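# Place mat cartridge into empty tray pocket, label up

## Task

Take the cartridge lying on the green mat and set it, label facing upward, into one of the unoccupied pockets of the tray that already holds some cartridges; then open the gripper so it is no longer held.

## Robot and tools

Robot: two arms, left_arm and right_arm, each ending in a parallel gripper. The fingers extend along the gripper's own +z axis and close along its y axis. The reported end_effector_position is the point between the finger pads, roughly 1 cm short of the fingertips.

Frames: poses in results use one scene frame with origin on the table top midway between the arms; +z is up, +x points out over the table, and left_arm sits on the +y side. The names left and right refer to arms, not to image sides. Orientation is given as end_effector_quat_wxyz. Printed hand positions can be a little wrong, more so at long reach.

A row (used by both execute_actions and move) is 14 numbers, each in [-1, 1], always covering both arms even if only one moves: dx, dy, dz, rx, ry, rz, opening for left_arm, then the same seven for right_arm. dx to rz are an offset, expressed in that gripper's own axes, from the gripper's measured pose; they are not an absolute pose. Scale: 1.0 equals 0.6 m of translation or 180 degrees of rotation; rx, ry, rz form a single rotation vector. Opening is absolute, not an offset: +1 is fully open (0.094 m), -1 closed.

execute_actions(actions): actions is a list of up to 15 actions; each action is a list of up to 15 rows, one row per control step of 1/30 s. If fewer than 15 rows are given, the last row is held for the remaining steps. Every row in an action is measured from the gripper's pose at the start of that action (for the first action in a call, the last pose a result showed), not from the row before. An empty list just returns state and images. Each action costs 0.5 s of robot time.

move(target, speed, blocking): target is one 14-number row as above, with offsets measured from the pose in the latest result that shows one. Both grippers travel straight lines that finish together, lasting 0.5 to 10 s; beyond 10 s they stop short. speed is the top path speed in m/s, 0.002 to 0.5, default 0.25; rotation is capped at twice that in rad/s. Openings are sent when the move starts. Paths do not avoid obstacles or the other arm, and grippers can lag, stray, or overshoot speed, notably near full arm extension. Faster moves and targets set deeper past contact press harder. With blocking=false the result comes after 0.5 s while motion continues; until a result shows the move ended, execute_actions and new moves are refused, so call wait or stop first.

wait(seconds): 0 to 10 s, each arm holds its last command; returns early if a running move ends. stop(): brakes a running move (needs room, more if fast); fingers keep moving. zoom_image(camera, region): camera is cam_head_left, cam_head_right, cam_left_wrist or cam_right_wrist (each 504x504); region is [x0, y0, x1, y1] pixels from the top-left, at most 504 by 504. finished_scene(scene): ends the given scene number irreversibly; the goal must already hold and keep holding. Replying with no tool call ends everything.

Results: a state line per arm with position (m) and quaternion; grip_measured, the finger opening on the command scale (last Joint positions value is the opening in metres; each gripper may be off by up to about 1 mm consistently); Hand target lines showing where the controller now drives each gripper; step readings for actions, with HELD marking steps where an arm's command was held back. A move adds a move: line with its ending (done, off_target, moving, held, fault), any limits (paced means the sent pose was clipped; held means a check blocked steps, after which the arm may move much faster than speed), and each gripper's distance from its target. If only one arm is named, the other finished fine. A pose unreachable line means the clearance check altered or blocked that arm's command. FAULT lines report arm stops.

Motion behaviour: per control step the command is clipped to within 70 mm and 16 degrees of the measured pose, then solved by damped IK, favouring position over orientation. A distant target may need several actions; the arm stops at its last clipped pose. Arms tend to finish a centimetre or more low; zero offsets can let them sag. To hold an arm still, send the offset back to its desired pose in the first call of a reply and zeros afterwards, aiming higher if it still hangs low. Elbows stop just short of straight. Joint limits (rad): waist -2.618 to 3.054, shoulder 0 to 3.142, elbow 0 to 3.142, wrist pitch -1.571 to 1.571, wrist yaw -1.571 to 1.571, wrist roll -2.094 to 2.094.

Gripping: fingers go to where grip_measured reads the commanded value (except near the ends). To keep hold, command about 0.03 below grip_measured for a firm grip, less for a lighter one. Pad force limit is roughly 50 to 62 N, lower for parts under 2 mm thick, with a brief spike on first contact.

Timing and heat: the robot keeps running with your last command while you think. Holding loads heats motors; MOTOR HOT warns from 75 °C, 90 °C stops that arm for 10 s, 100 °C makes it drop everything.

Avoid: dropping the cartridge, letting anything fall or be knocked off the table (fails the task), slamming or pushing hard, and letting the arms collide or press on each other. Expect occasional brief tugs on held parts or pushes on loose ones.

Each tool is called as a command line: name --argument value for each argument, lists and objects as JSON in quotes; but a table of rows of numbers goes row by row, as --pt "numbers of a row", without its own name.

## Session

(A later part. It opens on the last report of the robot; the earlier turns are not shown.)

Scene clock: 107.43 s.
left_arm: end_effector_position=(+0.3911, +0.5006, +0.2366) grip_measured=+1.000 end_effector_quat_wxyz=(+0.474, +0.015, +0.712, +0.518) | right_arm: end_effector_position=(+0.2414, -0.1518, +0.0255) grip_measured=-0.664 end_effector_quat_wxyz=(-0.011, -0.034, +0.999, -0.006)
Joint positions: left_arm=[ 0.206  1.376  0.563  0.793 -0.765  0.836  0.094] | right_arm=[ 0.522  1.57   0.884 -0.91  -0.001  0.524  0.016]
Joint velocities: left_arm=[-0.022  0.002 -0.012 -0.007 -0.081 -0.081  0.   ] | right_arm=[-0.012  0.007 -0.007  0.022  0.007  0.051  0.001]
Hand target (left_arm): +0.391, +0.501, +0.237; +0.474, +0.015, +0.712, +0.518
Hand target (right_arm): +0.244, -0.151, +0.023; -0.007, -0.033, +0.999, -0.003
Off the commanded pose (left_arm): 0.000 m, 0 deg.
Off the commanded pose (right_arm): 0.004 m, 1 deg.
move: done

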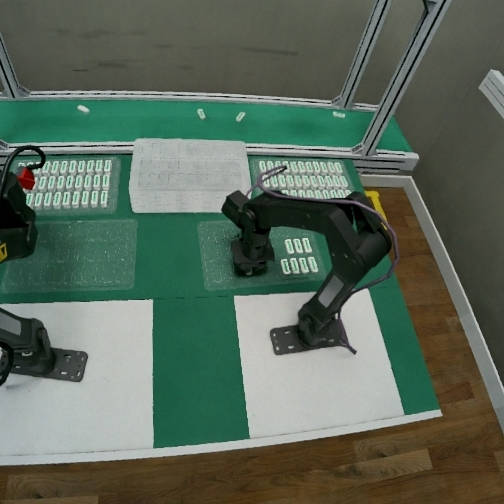

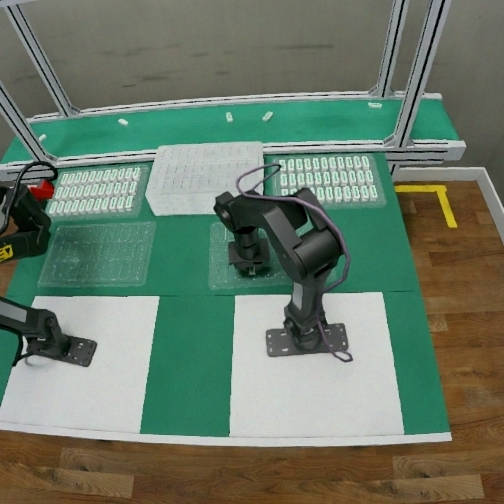

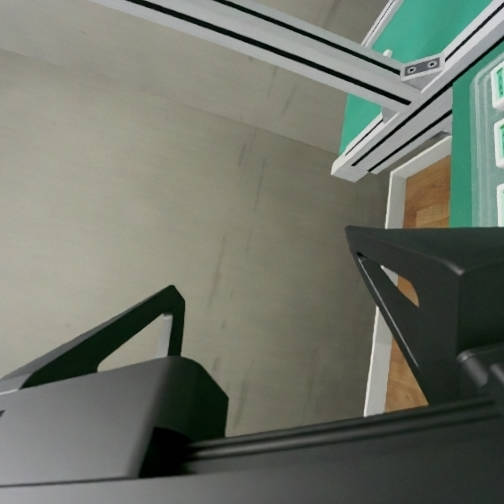

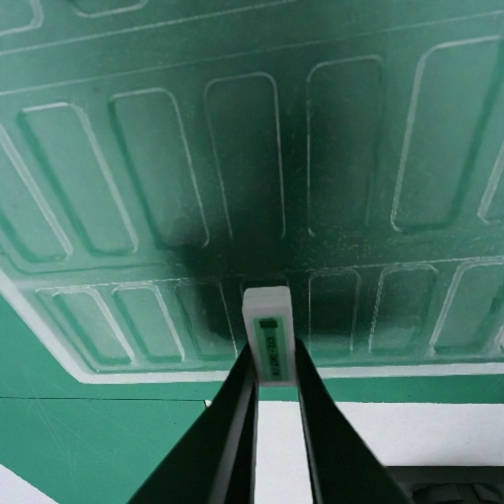

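move --target '[0,0,0,0,0,0,1, -0.002,0.002,0.011,0,-0.002,0,-0.71]' --speed 0.02

zoom_image --camera "cam_right_wrist" --region '[150, 200, 400, 420]'

Scene clock: 114.33 s.
left_arm: end_effector_position=(+0.3911, +0.5006, +0.2366) grip_measured=+1.000 end_effector_quat_wxyz=(+0.474, +0.015, +0.712, +0.518) | right_arm: end_effector_position=(+0.2443, -0.1499, +0.0254) grip_measured=-0.664 end_effector_quat_wxyz=(-0.005, -0.034, +0.999, -0.003)
Joint positions: left_arm=[ 0.206  1.376  0.563  0.793 -0.765  0.836  0.094] | right_arm=[ 0.522  1.57   0.884 -0.896 -0.001  0.524  0.016]
Joint velocities: left_arm=[-0.012 -0.002 -0.007 -0.125  0.007  0.051  0.   ] | right_arm=[-0.002  0.002 -0.002  0.007  0.022  0.066 -0.001]
Hand target (left_arm): +0.391, +0.501, +0.237; +0.474, +0.015, +0.712, +0.518
Hand target (right_arm): +0.242, -0.151, +0.019; -0.008, -0.034, +0.999, -0.006
Off the commanded pose (left_arm): 0.000 m, 0 deg.
Off the commanded pose (right_arm): 0.007 m, 1 deg.
move: done

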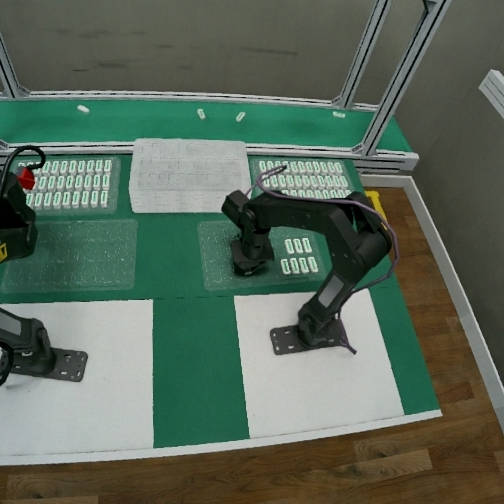

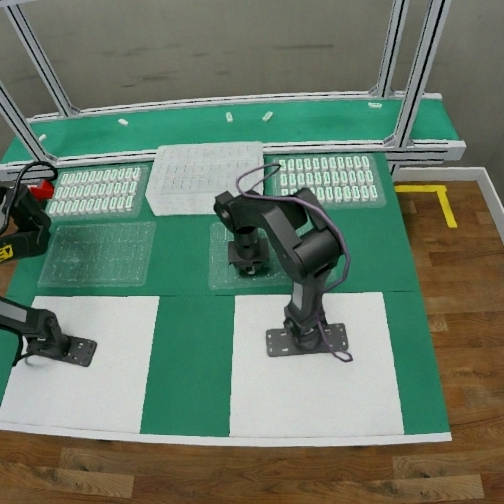

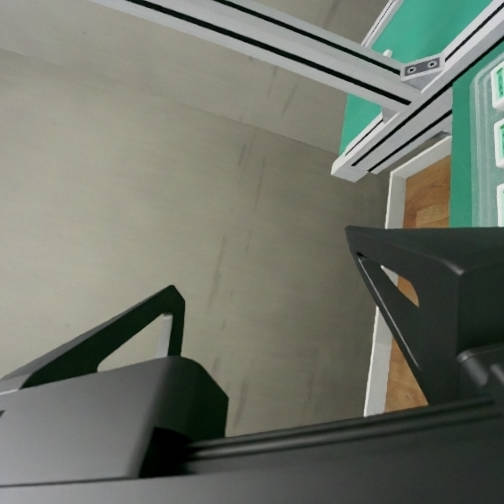

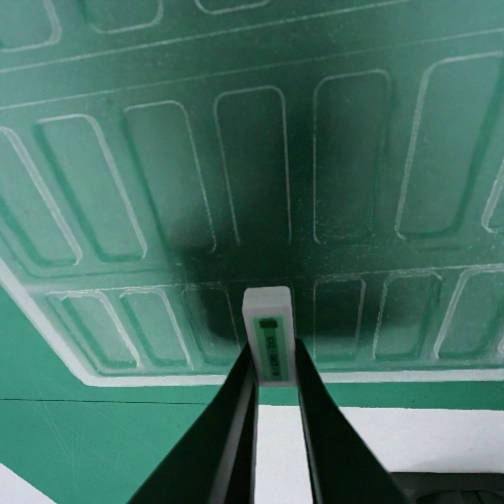

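Region (150, 200, 400, 420) of cam_right_wrist's 504x504 image, scaled by 2.016, with more detail than that image has; it fills the top 444 rows of this view, and the rest is white.

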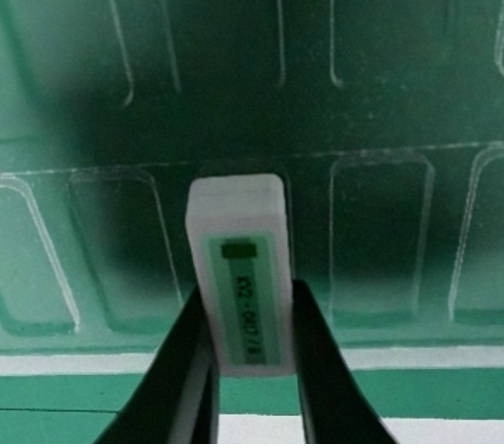

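move --target '[0,0,0,0,0,0,1, 0.013,-0.0073,0.023,0.0078,0.014,0,-0.71]' --speed 0.04

zoom_image --camera "cam_right_wrist" --region '[150, 200, 400, 420]'

Scene clock: 130.37 s.
left_arm: end_effector_position=(+0.3911, +0.5006, +0.2366) grip_measured=+1.000 end_effector_quat_wxyz=(+0.474, +0.015, +0.712, +0.518) | right_arm: end_effector_position=(+0.2393, -0.1532, +0.0178) grip_measured=-0.664 end_effector_quat_wxyz=(-0.019, -0.034, +0.999, -0.011)
Joint positions: left_arm=[ 0.206  1.376  0.563  0.793 -0.765  0.836  0.094] | right_arm=[ 0.522  1.593  0.872 -0.894 -0.001  0.524  0.016]
Joint velocities: left_arm=[ 0.002  0.007  0.007 -0.022  0.037 -0.022  0.   ] | right_arm=[ 0.012  0.017 -0.007  0.051  0.022 -0.081  0.   ]
Hand target (left_arm): +0.391, +0.501, +0.237; +0.474, +0.015, +0.712, +0.518
Hand target (right_arm): +0.236, -0.155, +0.012; -0.027, -0.034, +0.999, -0.015
Off the commanded pose (left_arm): 0.000 m, 0 deg.
Off the commanded pose (right_arm): 0.007 m, 1 deg.
move: done

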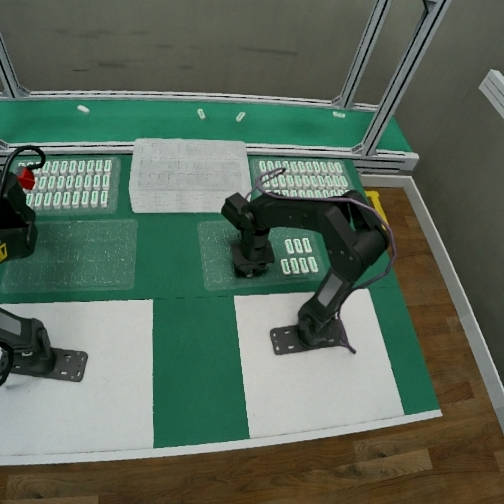

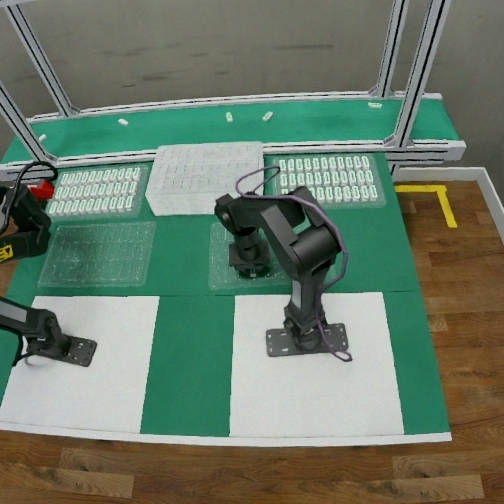

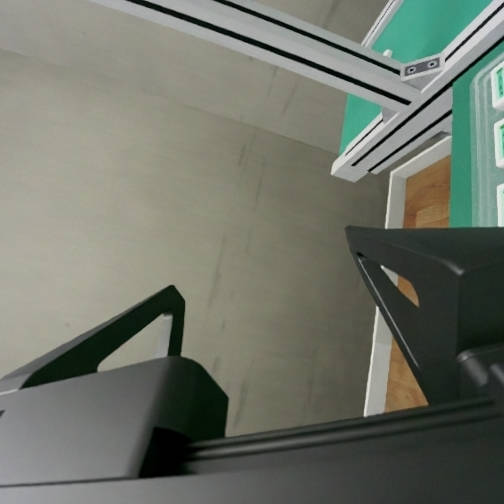

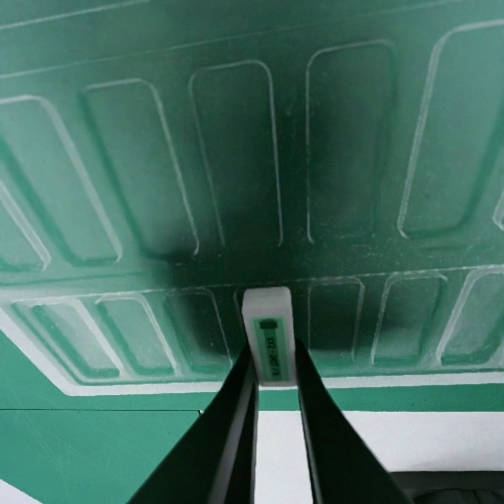

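Region (150, 200, 400, 420) of cam_right_wrist's 504x504 image, scaled by 2.016, with more detail than that image has; it fills the top 444 rows of this view, and the rest is white.

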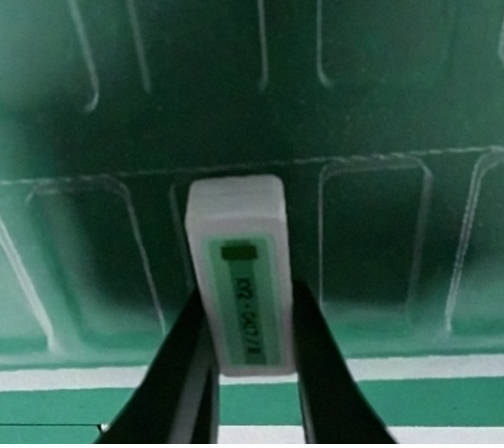

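move --target '[0,0,0,0,0,0,1, 0.0047,0.0083,0,-0.0073,0.004,0,-0.71]' --speed 0.02

zoom_image --camera "cam_right_wrist" --region '[150, 200, 400, 420]'

Scene clock: 142.47 s.
left_arm: end_effector_position=(+0.3911, +0.5006, +0.2366) grip_measured=+1.000 end_effector_quat_wxyz=(+0.474, +0.015, +0.712, +0.518) | right_arm: end_effector_position=(+0.2392, -0.1530, +0.0178) grip_measured=-0.664 end_effector_quat_wxyz=(-0.019, -0.034, +0.999, -0.011)
Joint positions: left_arm=[ 0.206  1.376  0.563  0.793 -0.765  0.836  0.094] | right_arm=[ 0.522  1.593  0.872 -0.894 -0.002  0.524  0.016]
Joint velocities: left_arm=[ 0.002  0.002  0.007 -0.066 -0.095 -0.11   0.   ] | right_arm=[ 0.002 -0.002 -0.012  0.037  0.007  0.022  0.   ]
Hand target (left_arm): +0.391, +0.501, +0.237; +0.474, +0.015, +0.712, +0.518
Hand target (right_arm): +0.236, -0.148, +0.018; -0.026, -0.034, +0.999, +0.000
Off the commanded pose (left_arm): 0.000 m, 0 deg.
Off the commanded pose (right_arm): 0.006 m, 1 deg.
move: done

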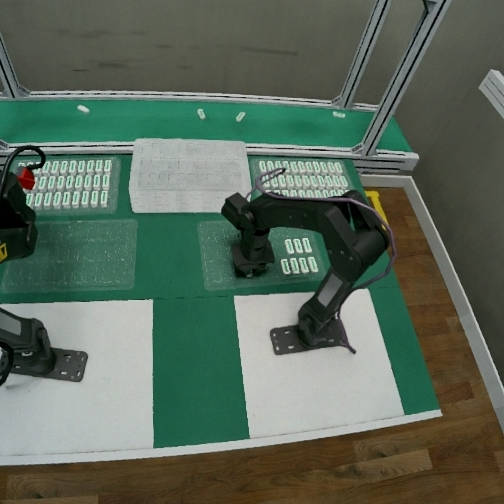

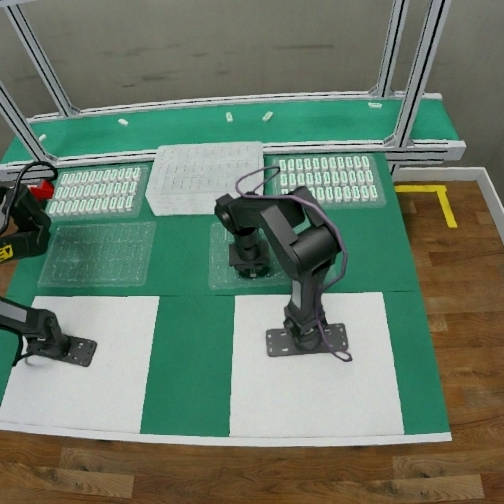

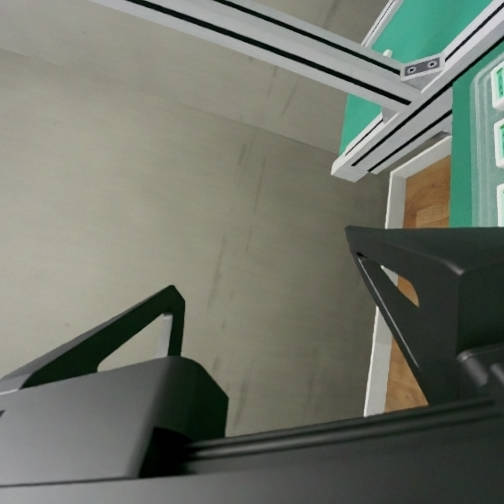

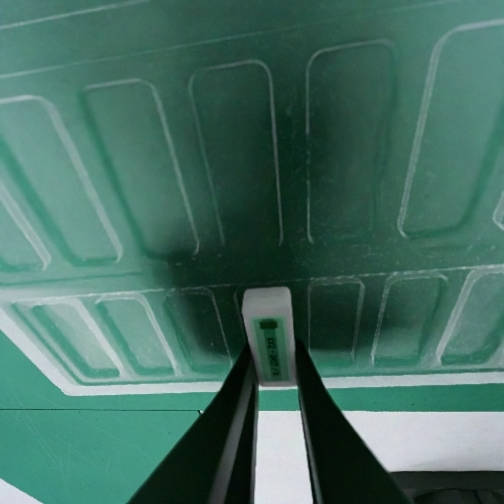

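Region (150, 200, 400, 420) of cam_right_wrist's 504x504 image, scaled by 2.016, with more detail than that image has; it fills the top 444 rows of this view, and the rest is white.

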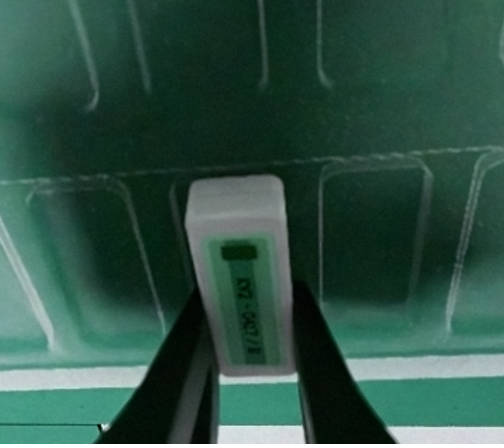

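move --target '[0,0,0,0,0,0,1, 0.005,0.009,0,0,0,0,-0.71]' --speed 0.015

zoom_image --camera "cam_right_wrist" --region '[150, 200, 400, 420]'

Scene clock: 150.57 s.
left_arm: end_effector_position=(+0.3911, +0.5006, +0.2366) grip_measured=+1.000 end_effector_quat_wxyz=(+0.474, +0.015, +0.712, +0.518) | right_arm: end_effector_position=(+0.2382, -0.1516, +0.0178) grip_measured=-0.664 end_effector_quat_wxyz=(-0.017, -0.034, +0.999, -0.014)
Joint positions: left_arm=[ 0.206  1.376  0.563  0.793 -0.765  0.836  0.094] | right_arm=[ 0.535  1.593  0.872 -0.894  0.005  0.537  0.016]
Joint velocities: left_arm=[-0.017  0.012 -0.002 -0.139  0.037  0.066  0.   ] | right_arm=[ 0.007  0.002 -0.007  0.022  0.022  0.022  0.001]
Hand target (left_arm): +0.391, +0.501, +0.237; +0.474, +0.015, +0.712, +0.518
Hand target (right_arm): +0.236, -0.148, +0.018; -0.019, -0.034, +0.999, -0.011
Off the commanded pose (left_arm): 0.000 m, 0 deg.
Off the commanded pose (right_arm): 0.004 m, 0 deg.
move: done

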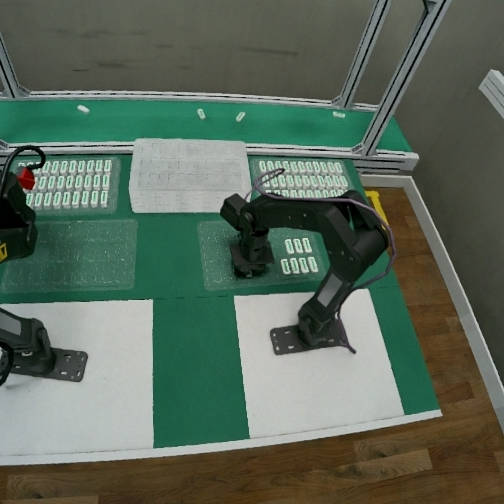

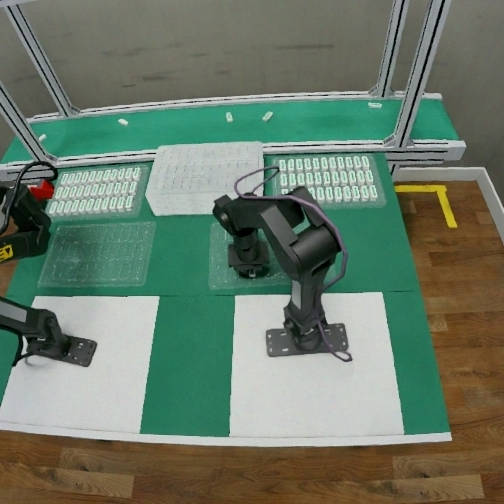

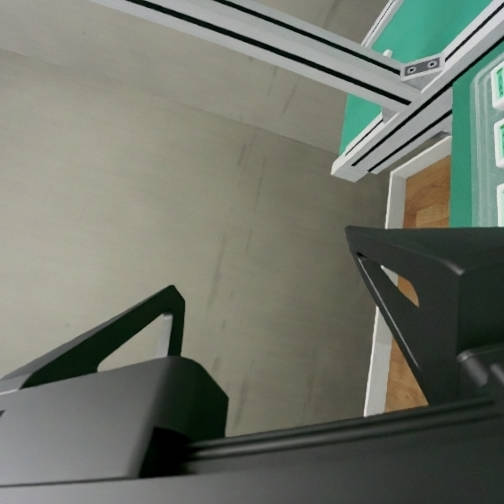

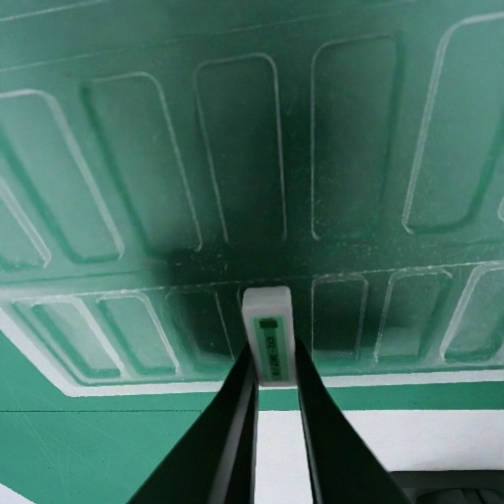

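Region (150, 200, 400, 420) of cam_right_wrist's 504x504 image, scaled by 2.016, with more detail than that image has; it fills the top 444 rows of this view, and the rest is white.

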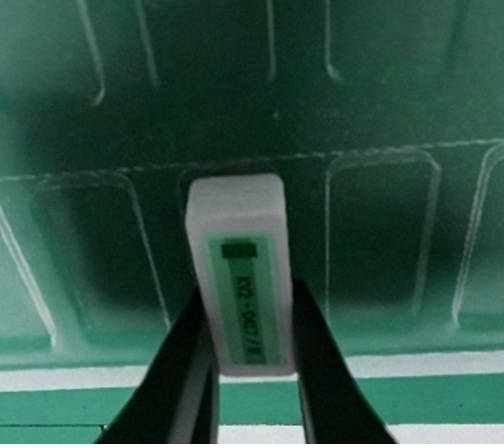

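move --target '[0,0,0,0,0,0,1, -0.009,0.005,0,-0.004,-0.007,0,-0.71]' --speed 0.02

zoom_image --camera "cam_right_wrist" --region '[150, 200, 400, 420]'

Scene clock: 157.00 s.
left_arm: end_effector_position=(+0.3911, +0.5006, +0.2366) grip_measured=+1.000 end_effector_quat_wxyz=(+0.474, +0.015, +0.712, +0.518) | right_arm: end_effector_position=(+0.2383, -0.1517, +0.0178) grip_measured=-0.664 end_effector_quat_wxyz=(-0.017, -0.033, +0.999, -0.014)
Joint positions: left_arm=[ 0.206  1.376  0.563  0.793 -0.765  0.836  0.094] | right_arm=[ 0.535  1.593  0.872 -0.894  0.006  0.539  0.016]
Joint velocities: left_arm=[ 0.012 -0.017 -0.007 -0.066 -0.037  0.022  0.   ] | right_arm=[-0.017 -0.007 -0.007 -0.037 -0.066  0.022 -0.   ]
Hand target (left_arm): +0.391, +0.501, +0.237; +0.474, +0.015, +0.712, +0.518
Hand target (right_arm): +0.243, -0.148, +0.018; -0.006, -0.034, +0.999, -0.008
Off the commanded pose (left_arm): 0.000 m, 0 deg.
Off the commanded pose (right_arm): 0.006 m, 1 deg.
move: done

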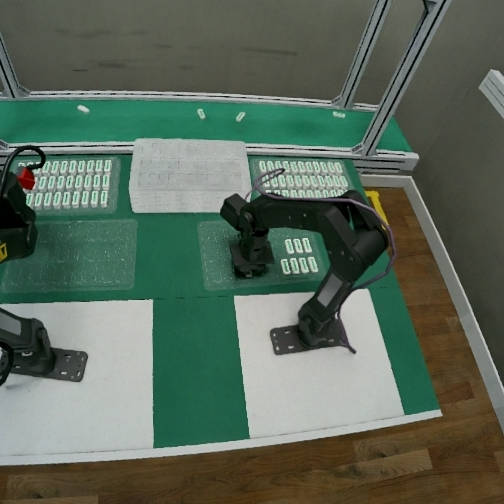

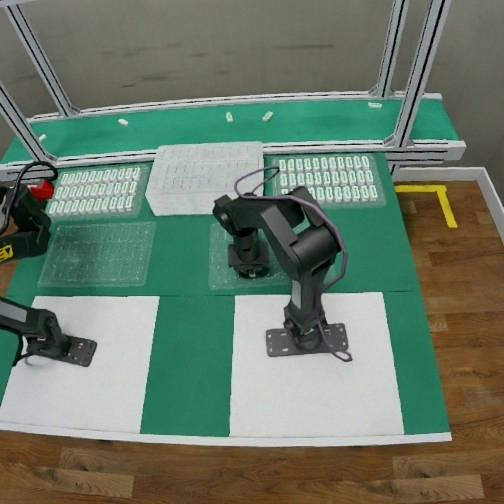

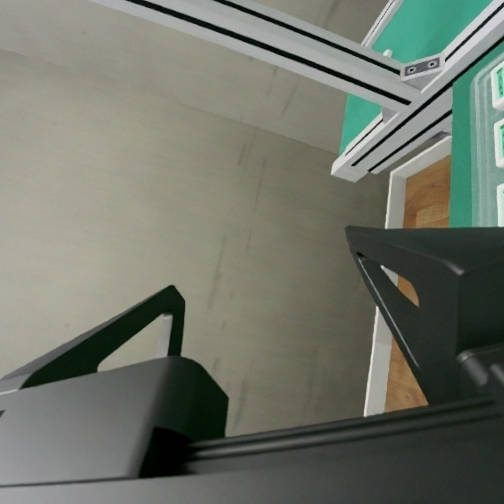

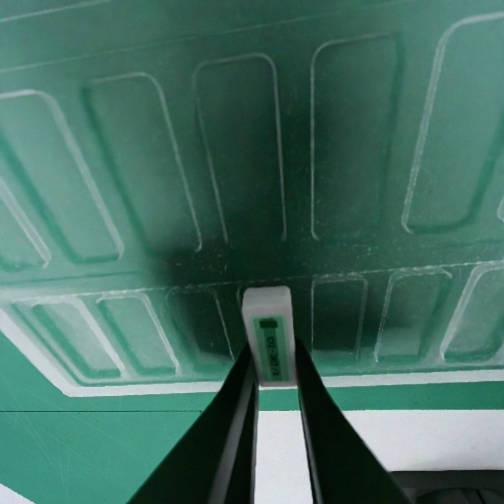

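Region (150, 200, 400, 420) of cam_right_wrist's 504x504 image, scaled by 2.016, with more detail than that image has; it fills the top 444 rows of this view, and the rest is white.

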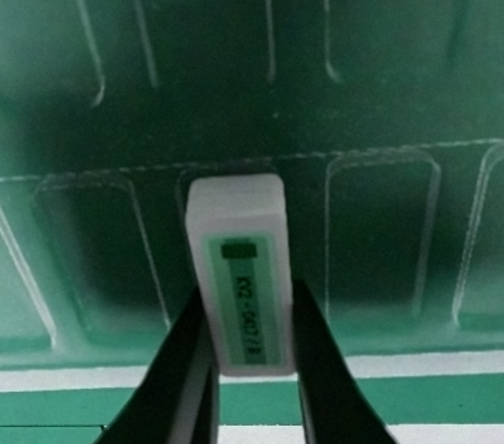

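move --target '[0,0,0,0,0,0,1, -0.0175,0.0098,-0.0156,-0.0056,-0.010,0,-0.71]' --speed 0.03

zoom_image --camera "cam_right_wrist" --region '[150, 200, 400, 420]'

Scene clock: 165.93 s.
left_arm: end_effector_position=(+0.3911, +0.5006, +0.2366) grip_measured=+1.000 end_effector_quat_wxyz=(+0.474, +0.015, +0.712, +0.518) | right_arm: end_effector_position=(+0.2403, -0.1503, +0.0193) grip_measured=-0.664 end_effector_quat_wxyz=(-0.014, -0.033, +0.999, -0.013)
Joint positions: left_arm=[ 0.206  1.376  0.563  0.793 -0.765  0.836  0.094] | right_arm=[ 0.535  1.593  0.88  -0.895  0.006  0.539  0.016]
Joint velocities: left_arm=[-0.022  0.012 -0.012 -0.037  0.066  0.051  0.   ] | right_arm=[ 0.017 -0.007 -0.007 -0.037  0.022 -0.066 -0.   ]
Hand target (left_arm): +0.391, +0.501, +0.237; +0.474, +0.015, +0.712, +0.518
Hand target (right_arm): +0.249, -0.145, +0.027; -0.001, -0.033, +0.999, -0.005
Off the commanded pose (left_arm): 0.000 m, 0 deg.
Off the commanded pose (right_arm): 0.012 m, 2 deg.
move: off_target (right_arm)

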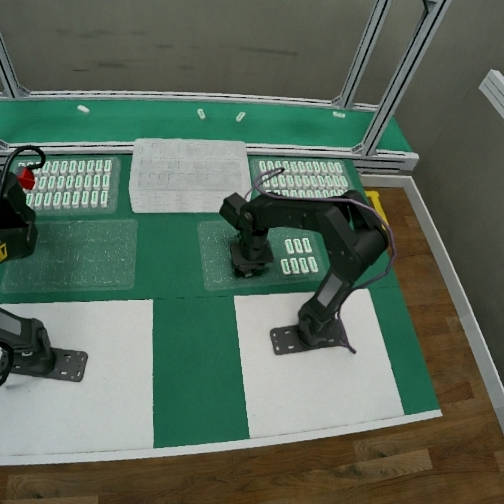

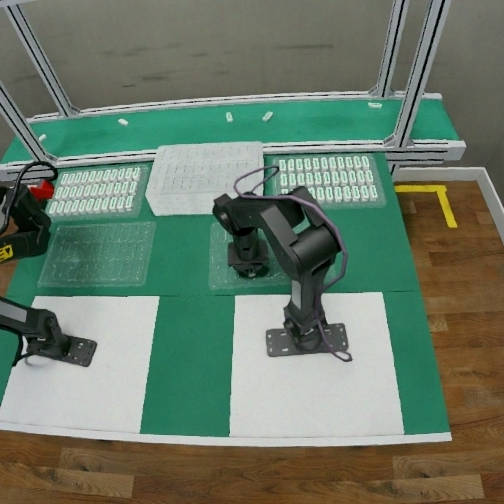

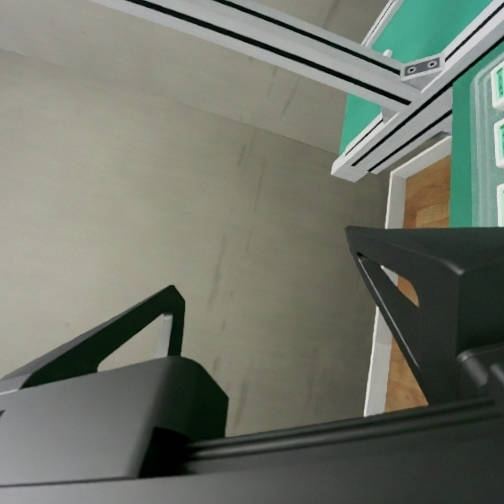

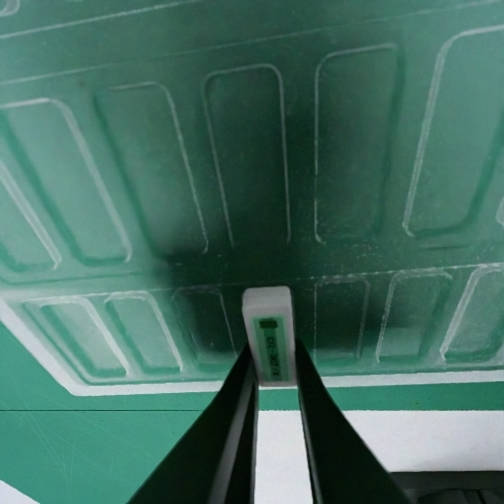

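Region (150, 200, 400, 420) of cam_right_wrist's 504x504 image, scaled by 2.016, with more detail than that image has; it fills the top 444 rows of this view, and the rest is white.

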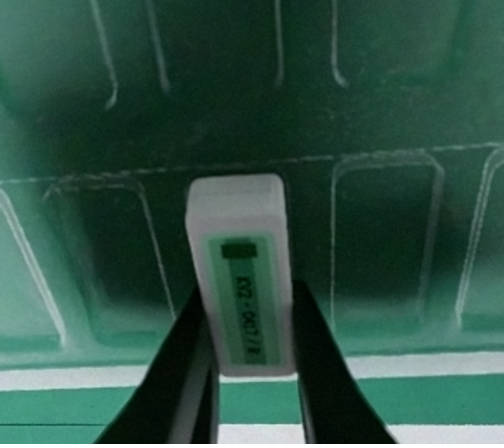

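move --target '[0,0,0,0,0,0,1, 0.0037,-0.002,0.012,0.0047,0.0084,0,-0.71]' --speed 0.03

zoom_image --camera "cam_right_wrist" --region '[150, 200, 400, 420]'

Scene clock: 172.90 s.
left_arm: end_effector_position=(+0.3911, +0.5006, +0.2366) grip_measured=+1.000 end_effector_quat_wxyz=(+0.474, +0.015, +0.712, +0.518) | right_arm: end_effector_position=(+0.2398, -0.1506, +0.0179) grip_measured=-0.664 end_effector_quat_wxyz=(-0.017, -0.033, +0.999, -0.014)
Joint positions: left_arm=[ 0.206  1.376  0.563  0.793 -0.765  0.836  0.094] | right_arm=[ 0.535  1.6    0.88  -0.895  0.006  0.539  0.016]
Joint velocities: left_arm=[-0.012  0.002 -0.002  0.022 -0.022 -0.007  0.   ] | right_arm=[-0.002  0.012 -0.012 -0.007  0.037 -0.022 -0.001]
Hand target (left_arm): +0.391, +0.501, +0.237; +0.474, +0.015, +0.712, +0.518
Hand target (right_arm): +0.238, -0.152, +0.012; -0.027, -0.033, +0.999, -0.020
Off the commanded pose (left_arm): 0.000 m, 0 deg.
Off the commanded pose (right_arm): 0.006 m, 1 deg.
move: done

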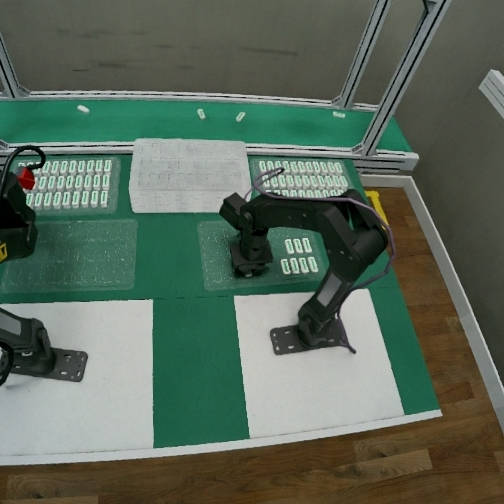

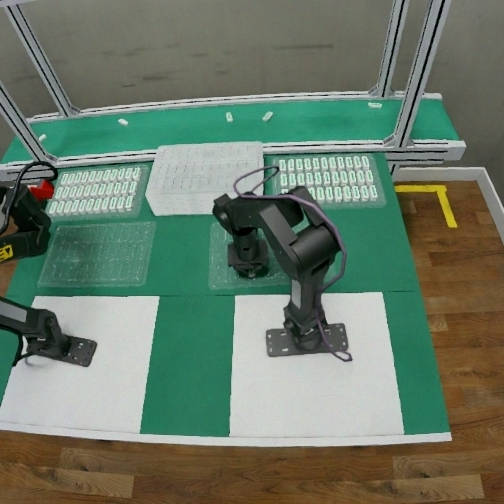

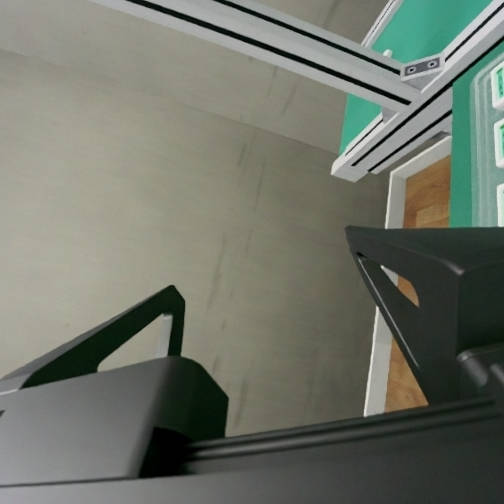

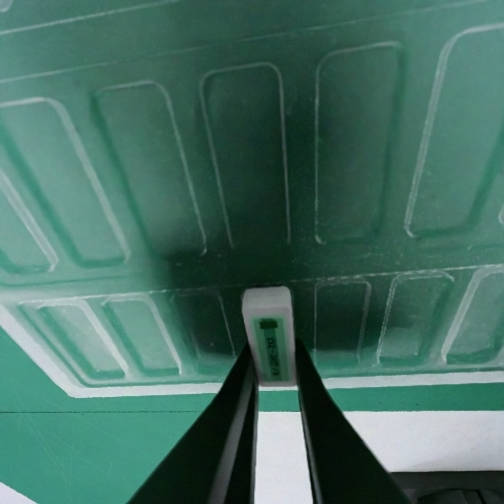

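Region (150, 200, 400, 420) of cam_right_wrist's 504x504 image, scaled by 2.016, with more detail than that image has; it fills the top 444 rows of this view, and the rest is white.

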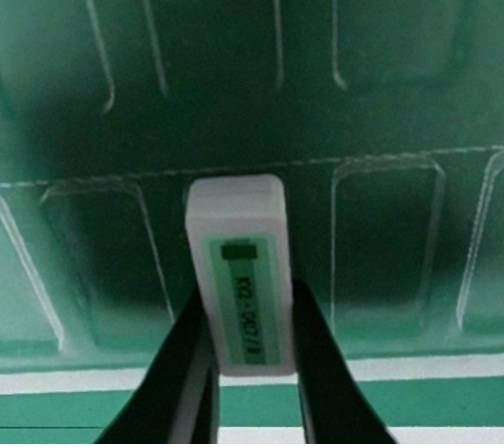

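move --target '[0,0,0,0,0,0,1, 0,0,0,0,0,0,-0.5]'

move --target '[0,0,0,0,0,0,1, -0.01,0,-0.08,0,0,0,-0.5]' --speed 0.12

zoom_image --camera "cam_right_wrist" --region '[150, 170, 504, 420]'

Scene clock: 179.07 s.
left_arm: end_effector_position=(+0.3911, +0.5006, +0.2366) grip_measured=+1.000 end_effector_quat_wxyz=(+0.474, +0.015, +0.712, +0.518) | right_arm: end_effector_position=(+0.2398, -0.1532, +0.0180) grip_measured=-0.502 end_effector_quat_wxyz=(-0.017, -0.033, +0.999, -0.020)
Joint positions: left_arm=[ 0.206  1.376  0.563  0.793 -0.765  0.836  0.094] | right_arm=[ 0.533  1.6    0.88  -0.901  0.016  0.539  0.023]
Joint velocities: left_arm=[-0.007 -0.002 -0.007  0.037  0.007 -0.022  0.   ] | right_arm=[-0.012 -0.007 -0.007 -0.037 -0.066 -0.007 -0.   ]
Hand target (left_arm): +0.391, +0.501, +0.237; +0.474, +0.015, +0.712, +0.518
Hand target (right_arm): +0.240, -0.151, +0.018; -0.017, -0.033, +0.999, -0.014
Off the commanded pose (left_arm): 0.000 m, 0 deg.
Off the commanded pose (right_arm): 0.003 m, 1 deg.
move: done

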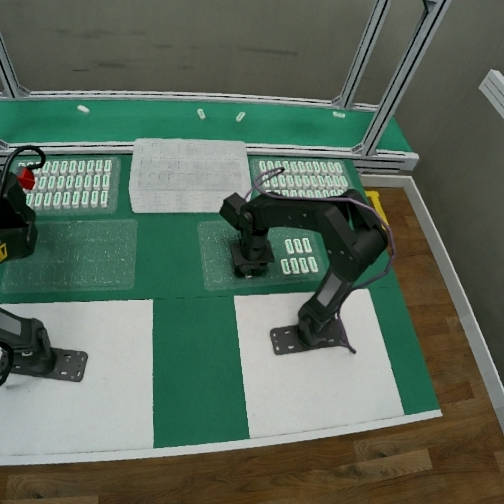

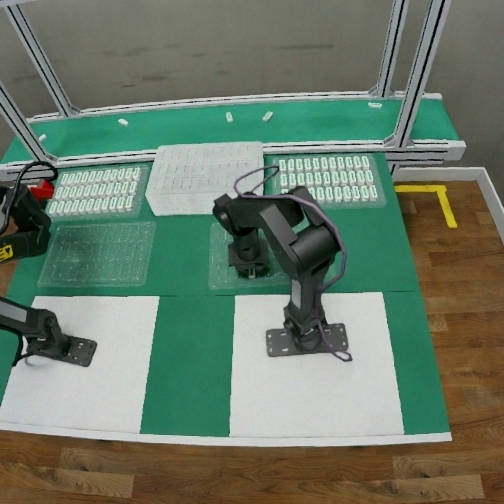

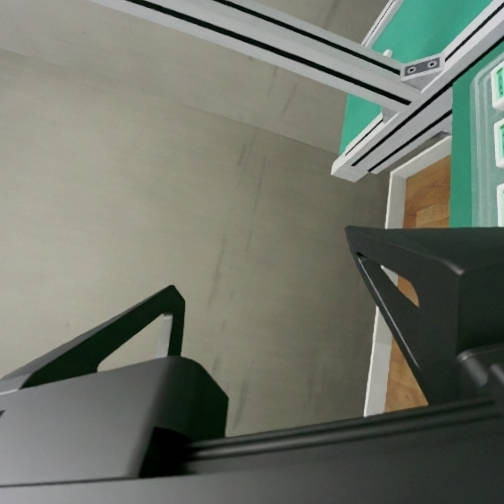

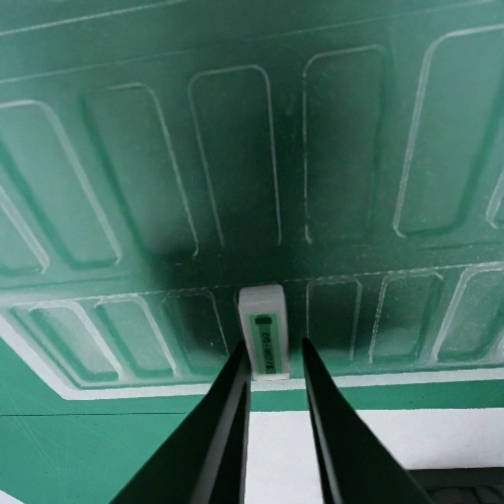

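Scene clock: 180.10 s.
left_arm: end_effector_position=(+0.3911, +0.5006, +0.2366) grip_measured=+1.000 end_effector_quat_wxyz=(+0.474, +0.015, +0.712, +0.518) | right_arm: end_effector_position=(+0.2408, -0.1526, +0.0522) grip_measured=-0.502 end_effector_quat_wxyz=(-0.033, -0.034, +0.998, -0.031)
Joint positions: left_arm=[ 0.206  1.376  0.563  0.793 -0.765  0.836  0.094] | right_arm=[ 0.534  1.587  1.011 -1.085  0.017  0.538  0.023]
Joint velocities: left_arm=[ 0.007  0.017  0.002 -0.022  0.051 -0.007  0.   ] | right_arm=[ 0.007 -0.012  0.012 -0.051  0.022 -0.007 -0.001]
Hand target (left_arm): +0.391, +0.501, +0.237; +0.474, +0.015, +0.712, +0.518
Hand target (right_arm): +0.247, -0.151, +0.065; -0.016, -0.033, +0.999, -0.021
Off the commanded pose (left_arm): 0.000 m, 0 deg.
Off the commanded pose (right_arm): 0.015 m, 2 deg.
move: off_target (right_arm)

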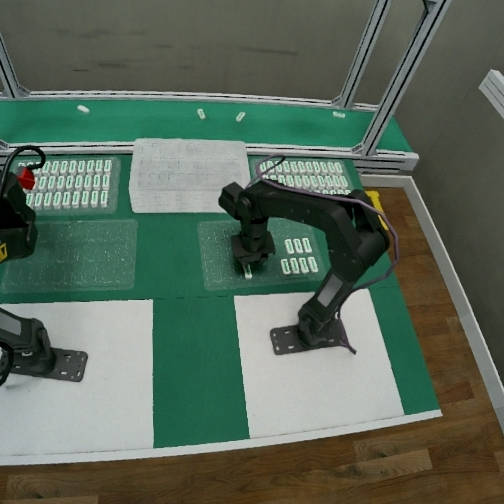

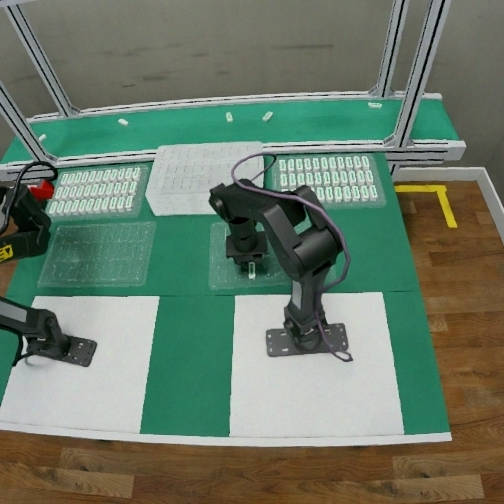

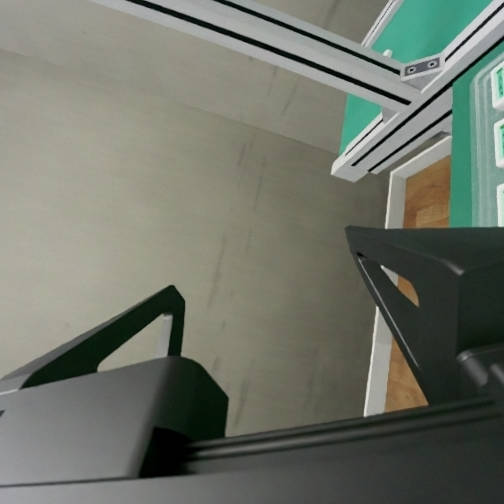

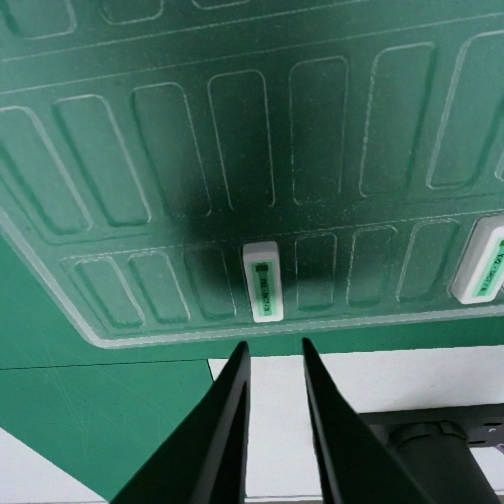

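Region (150, 170, 504, 420) of cam_right_wrist's 504x504 image, scaled by 1.424, with more detail than that image has; it fills the top 356 rows of this view, and the rest is white.

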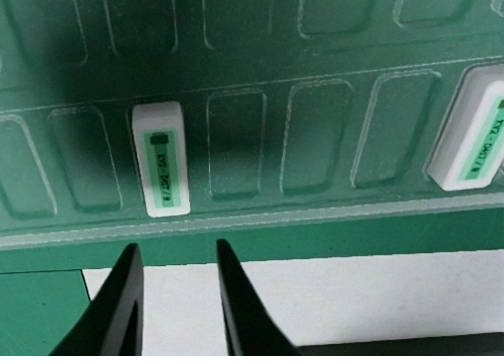

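It dropped in and looks seated.

finished_scene --scene 1

The scene is finished: the task was done.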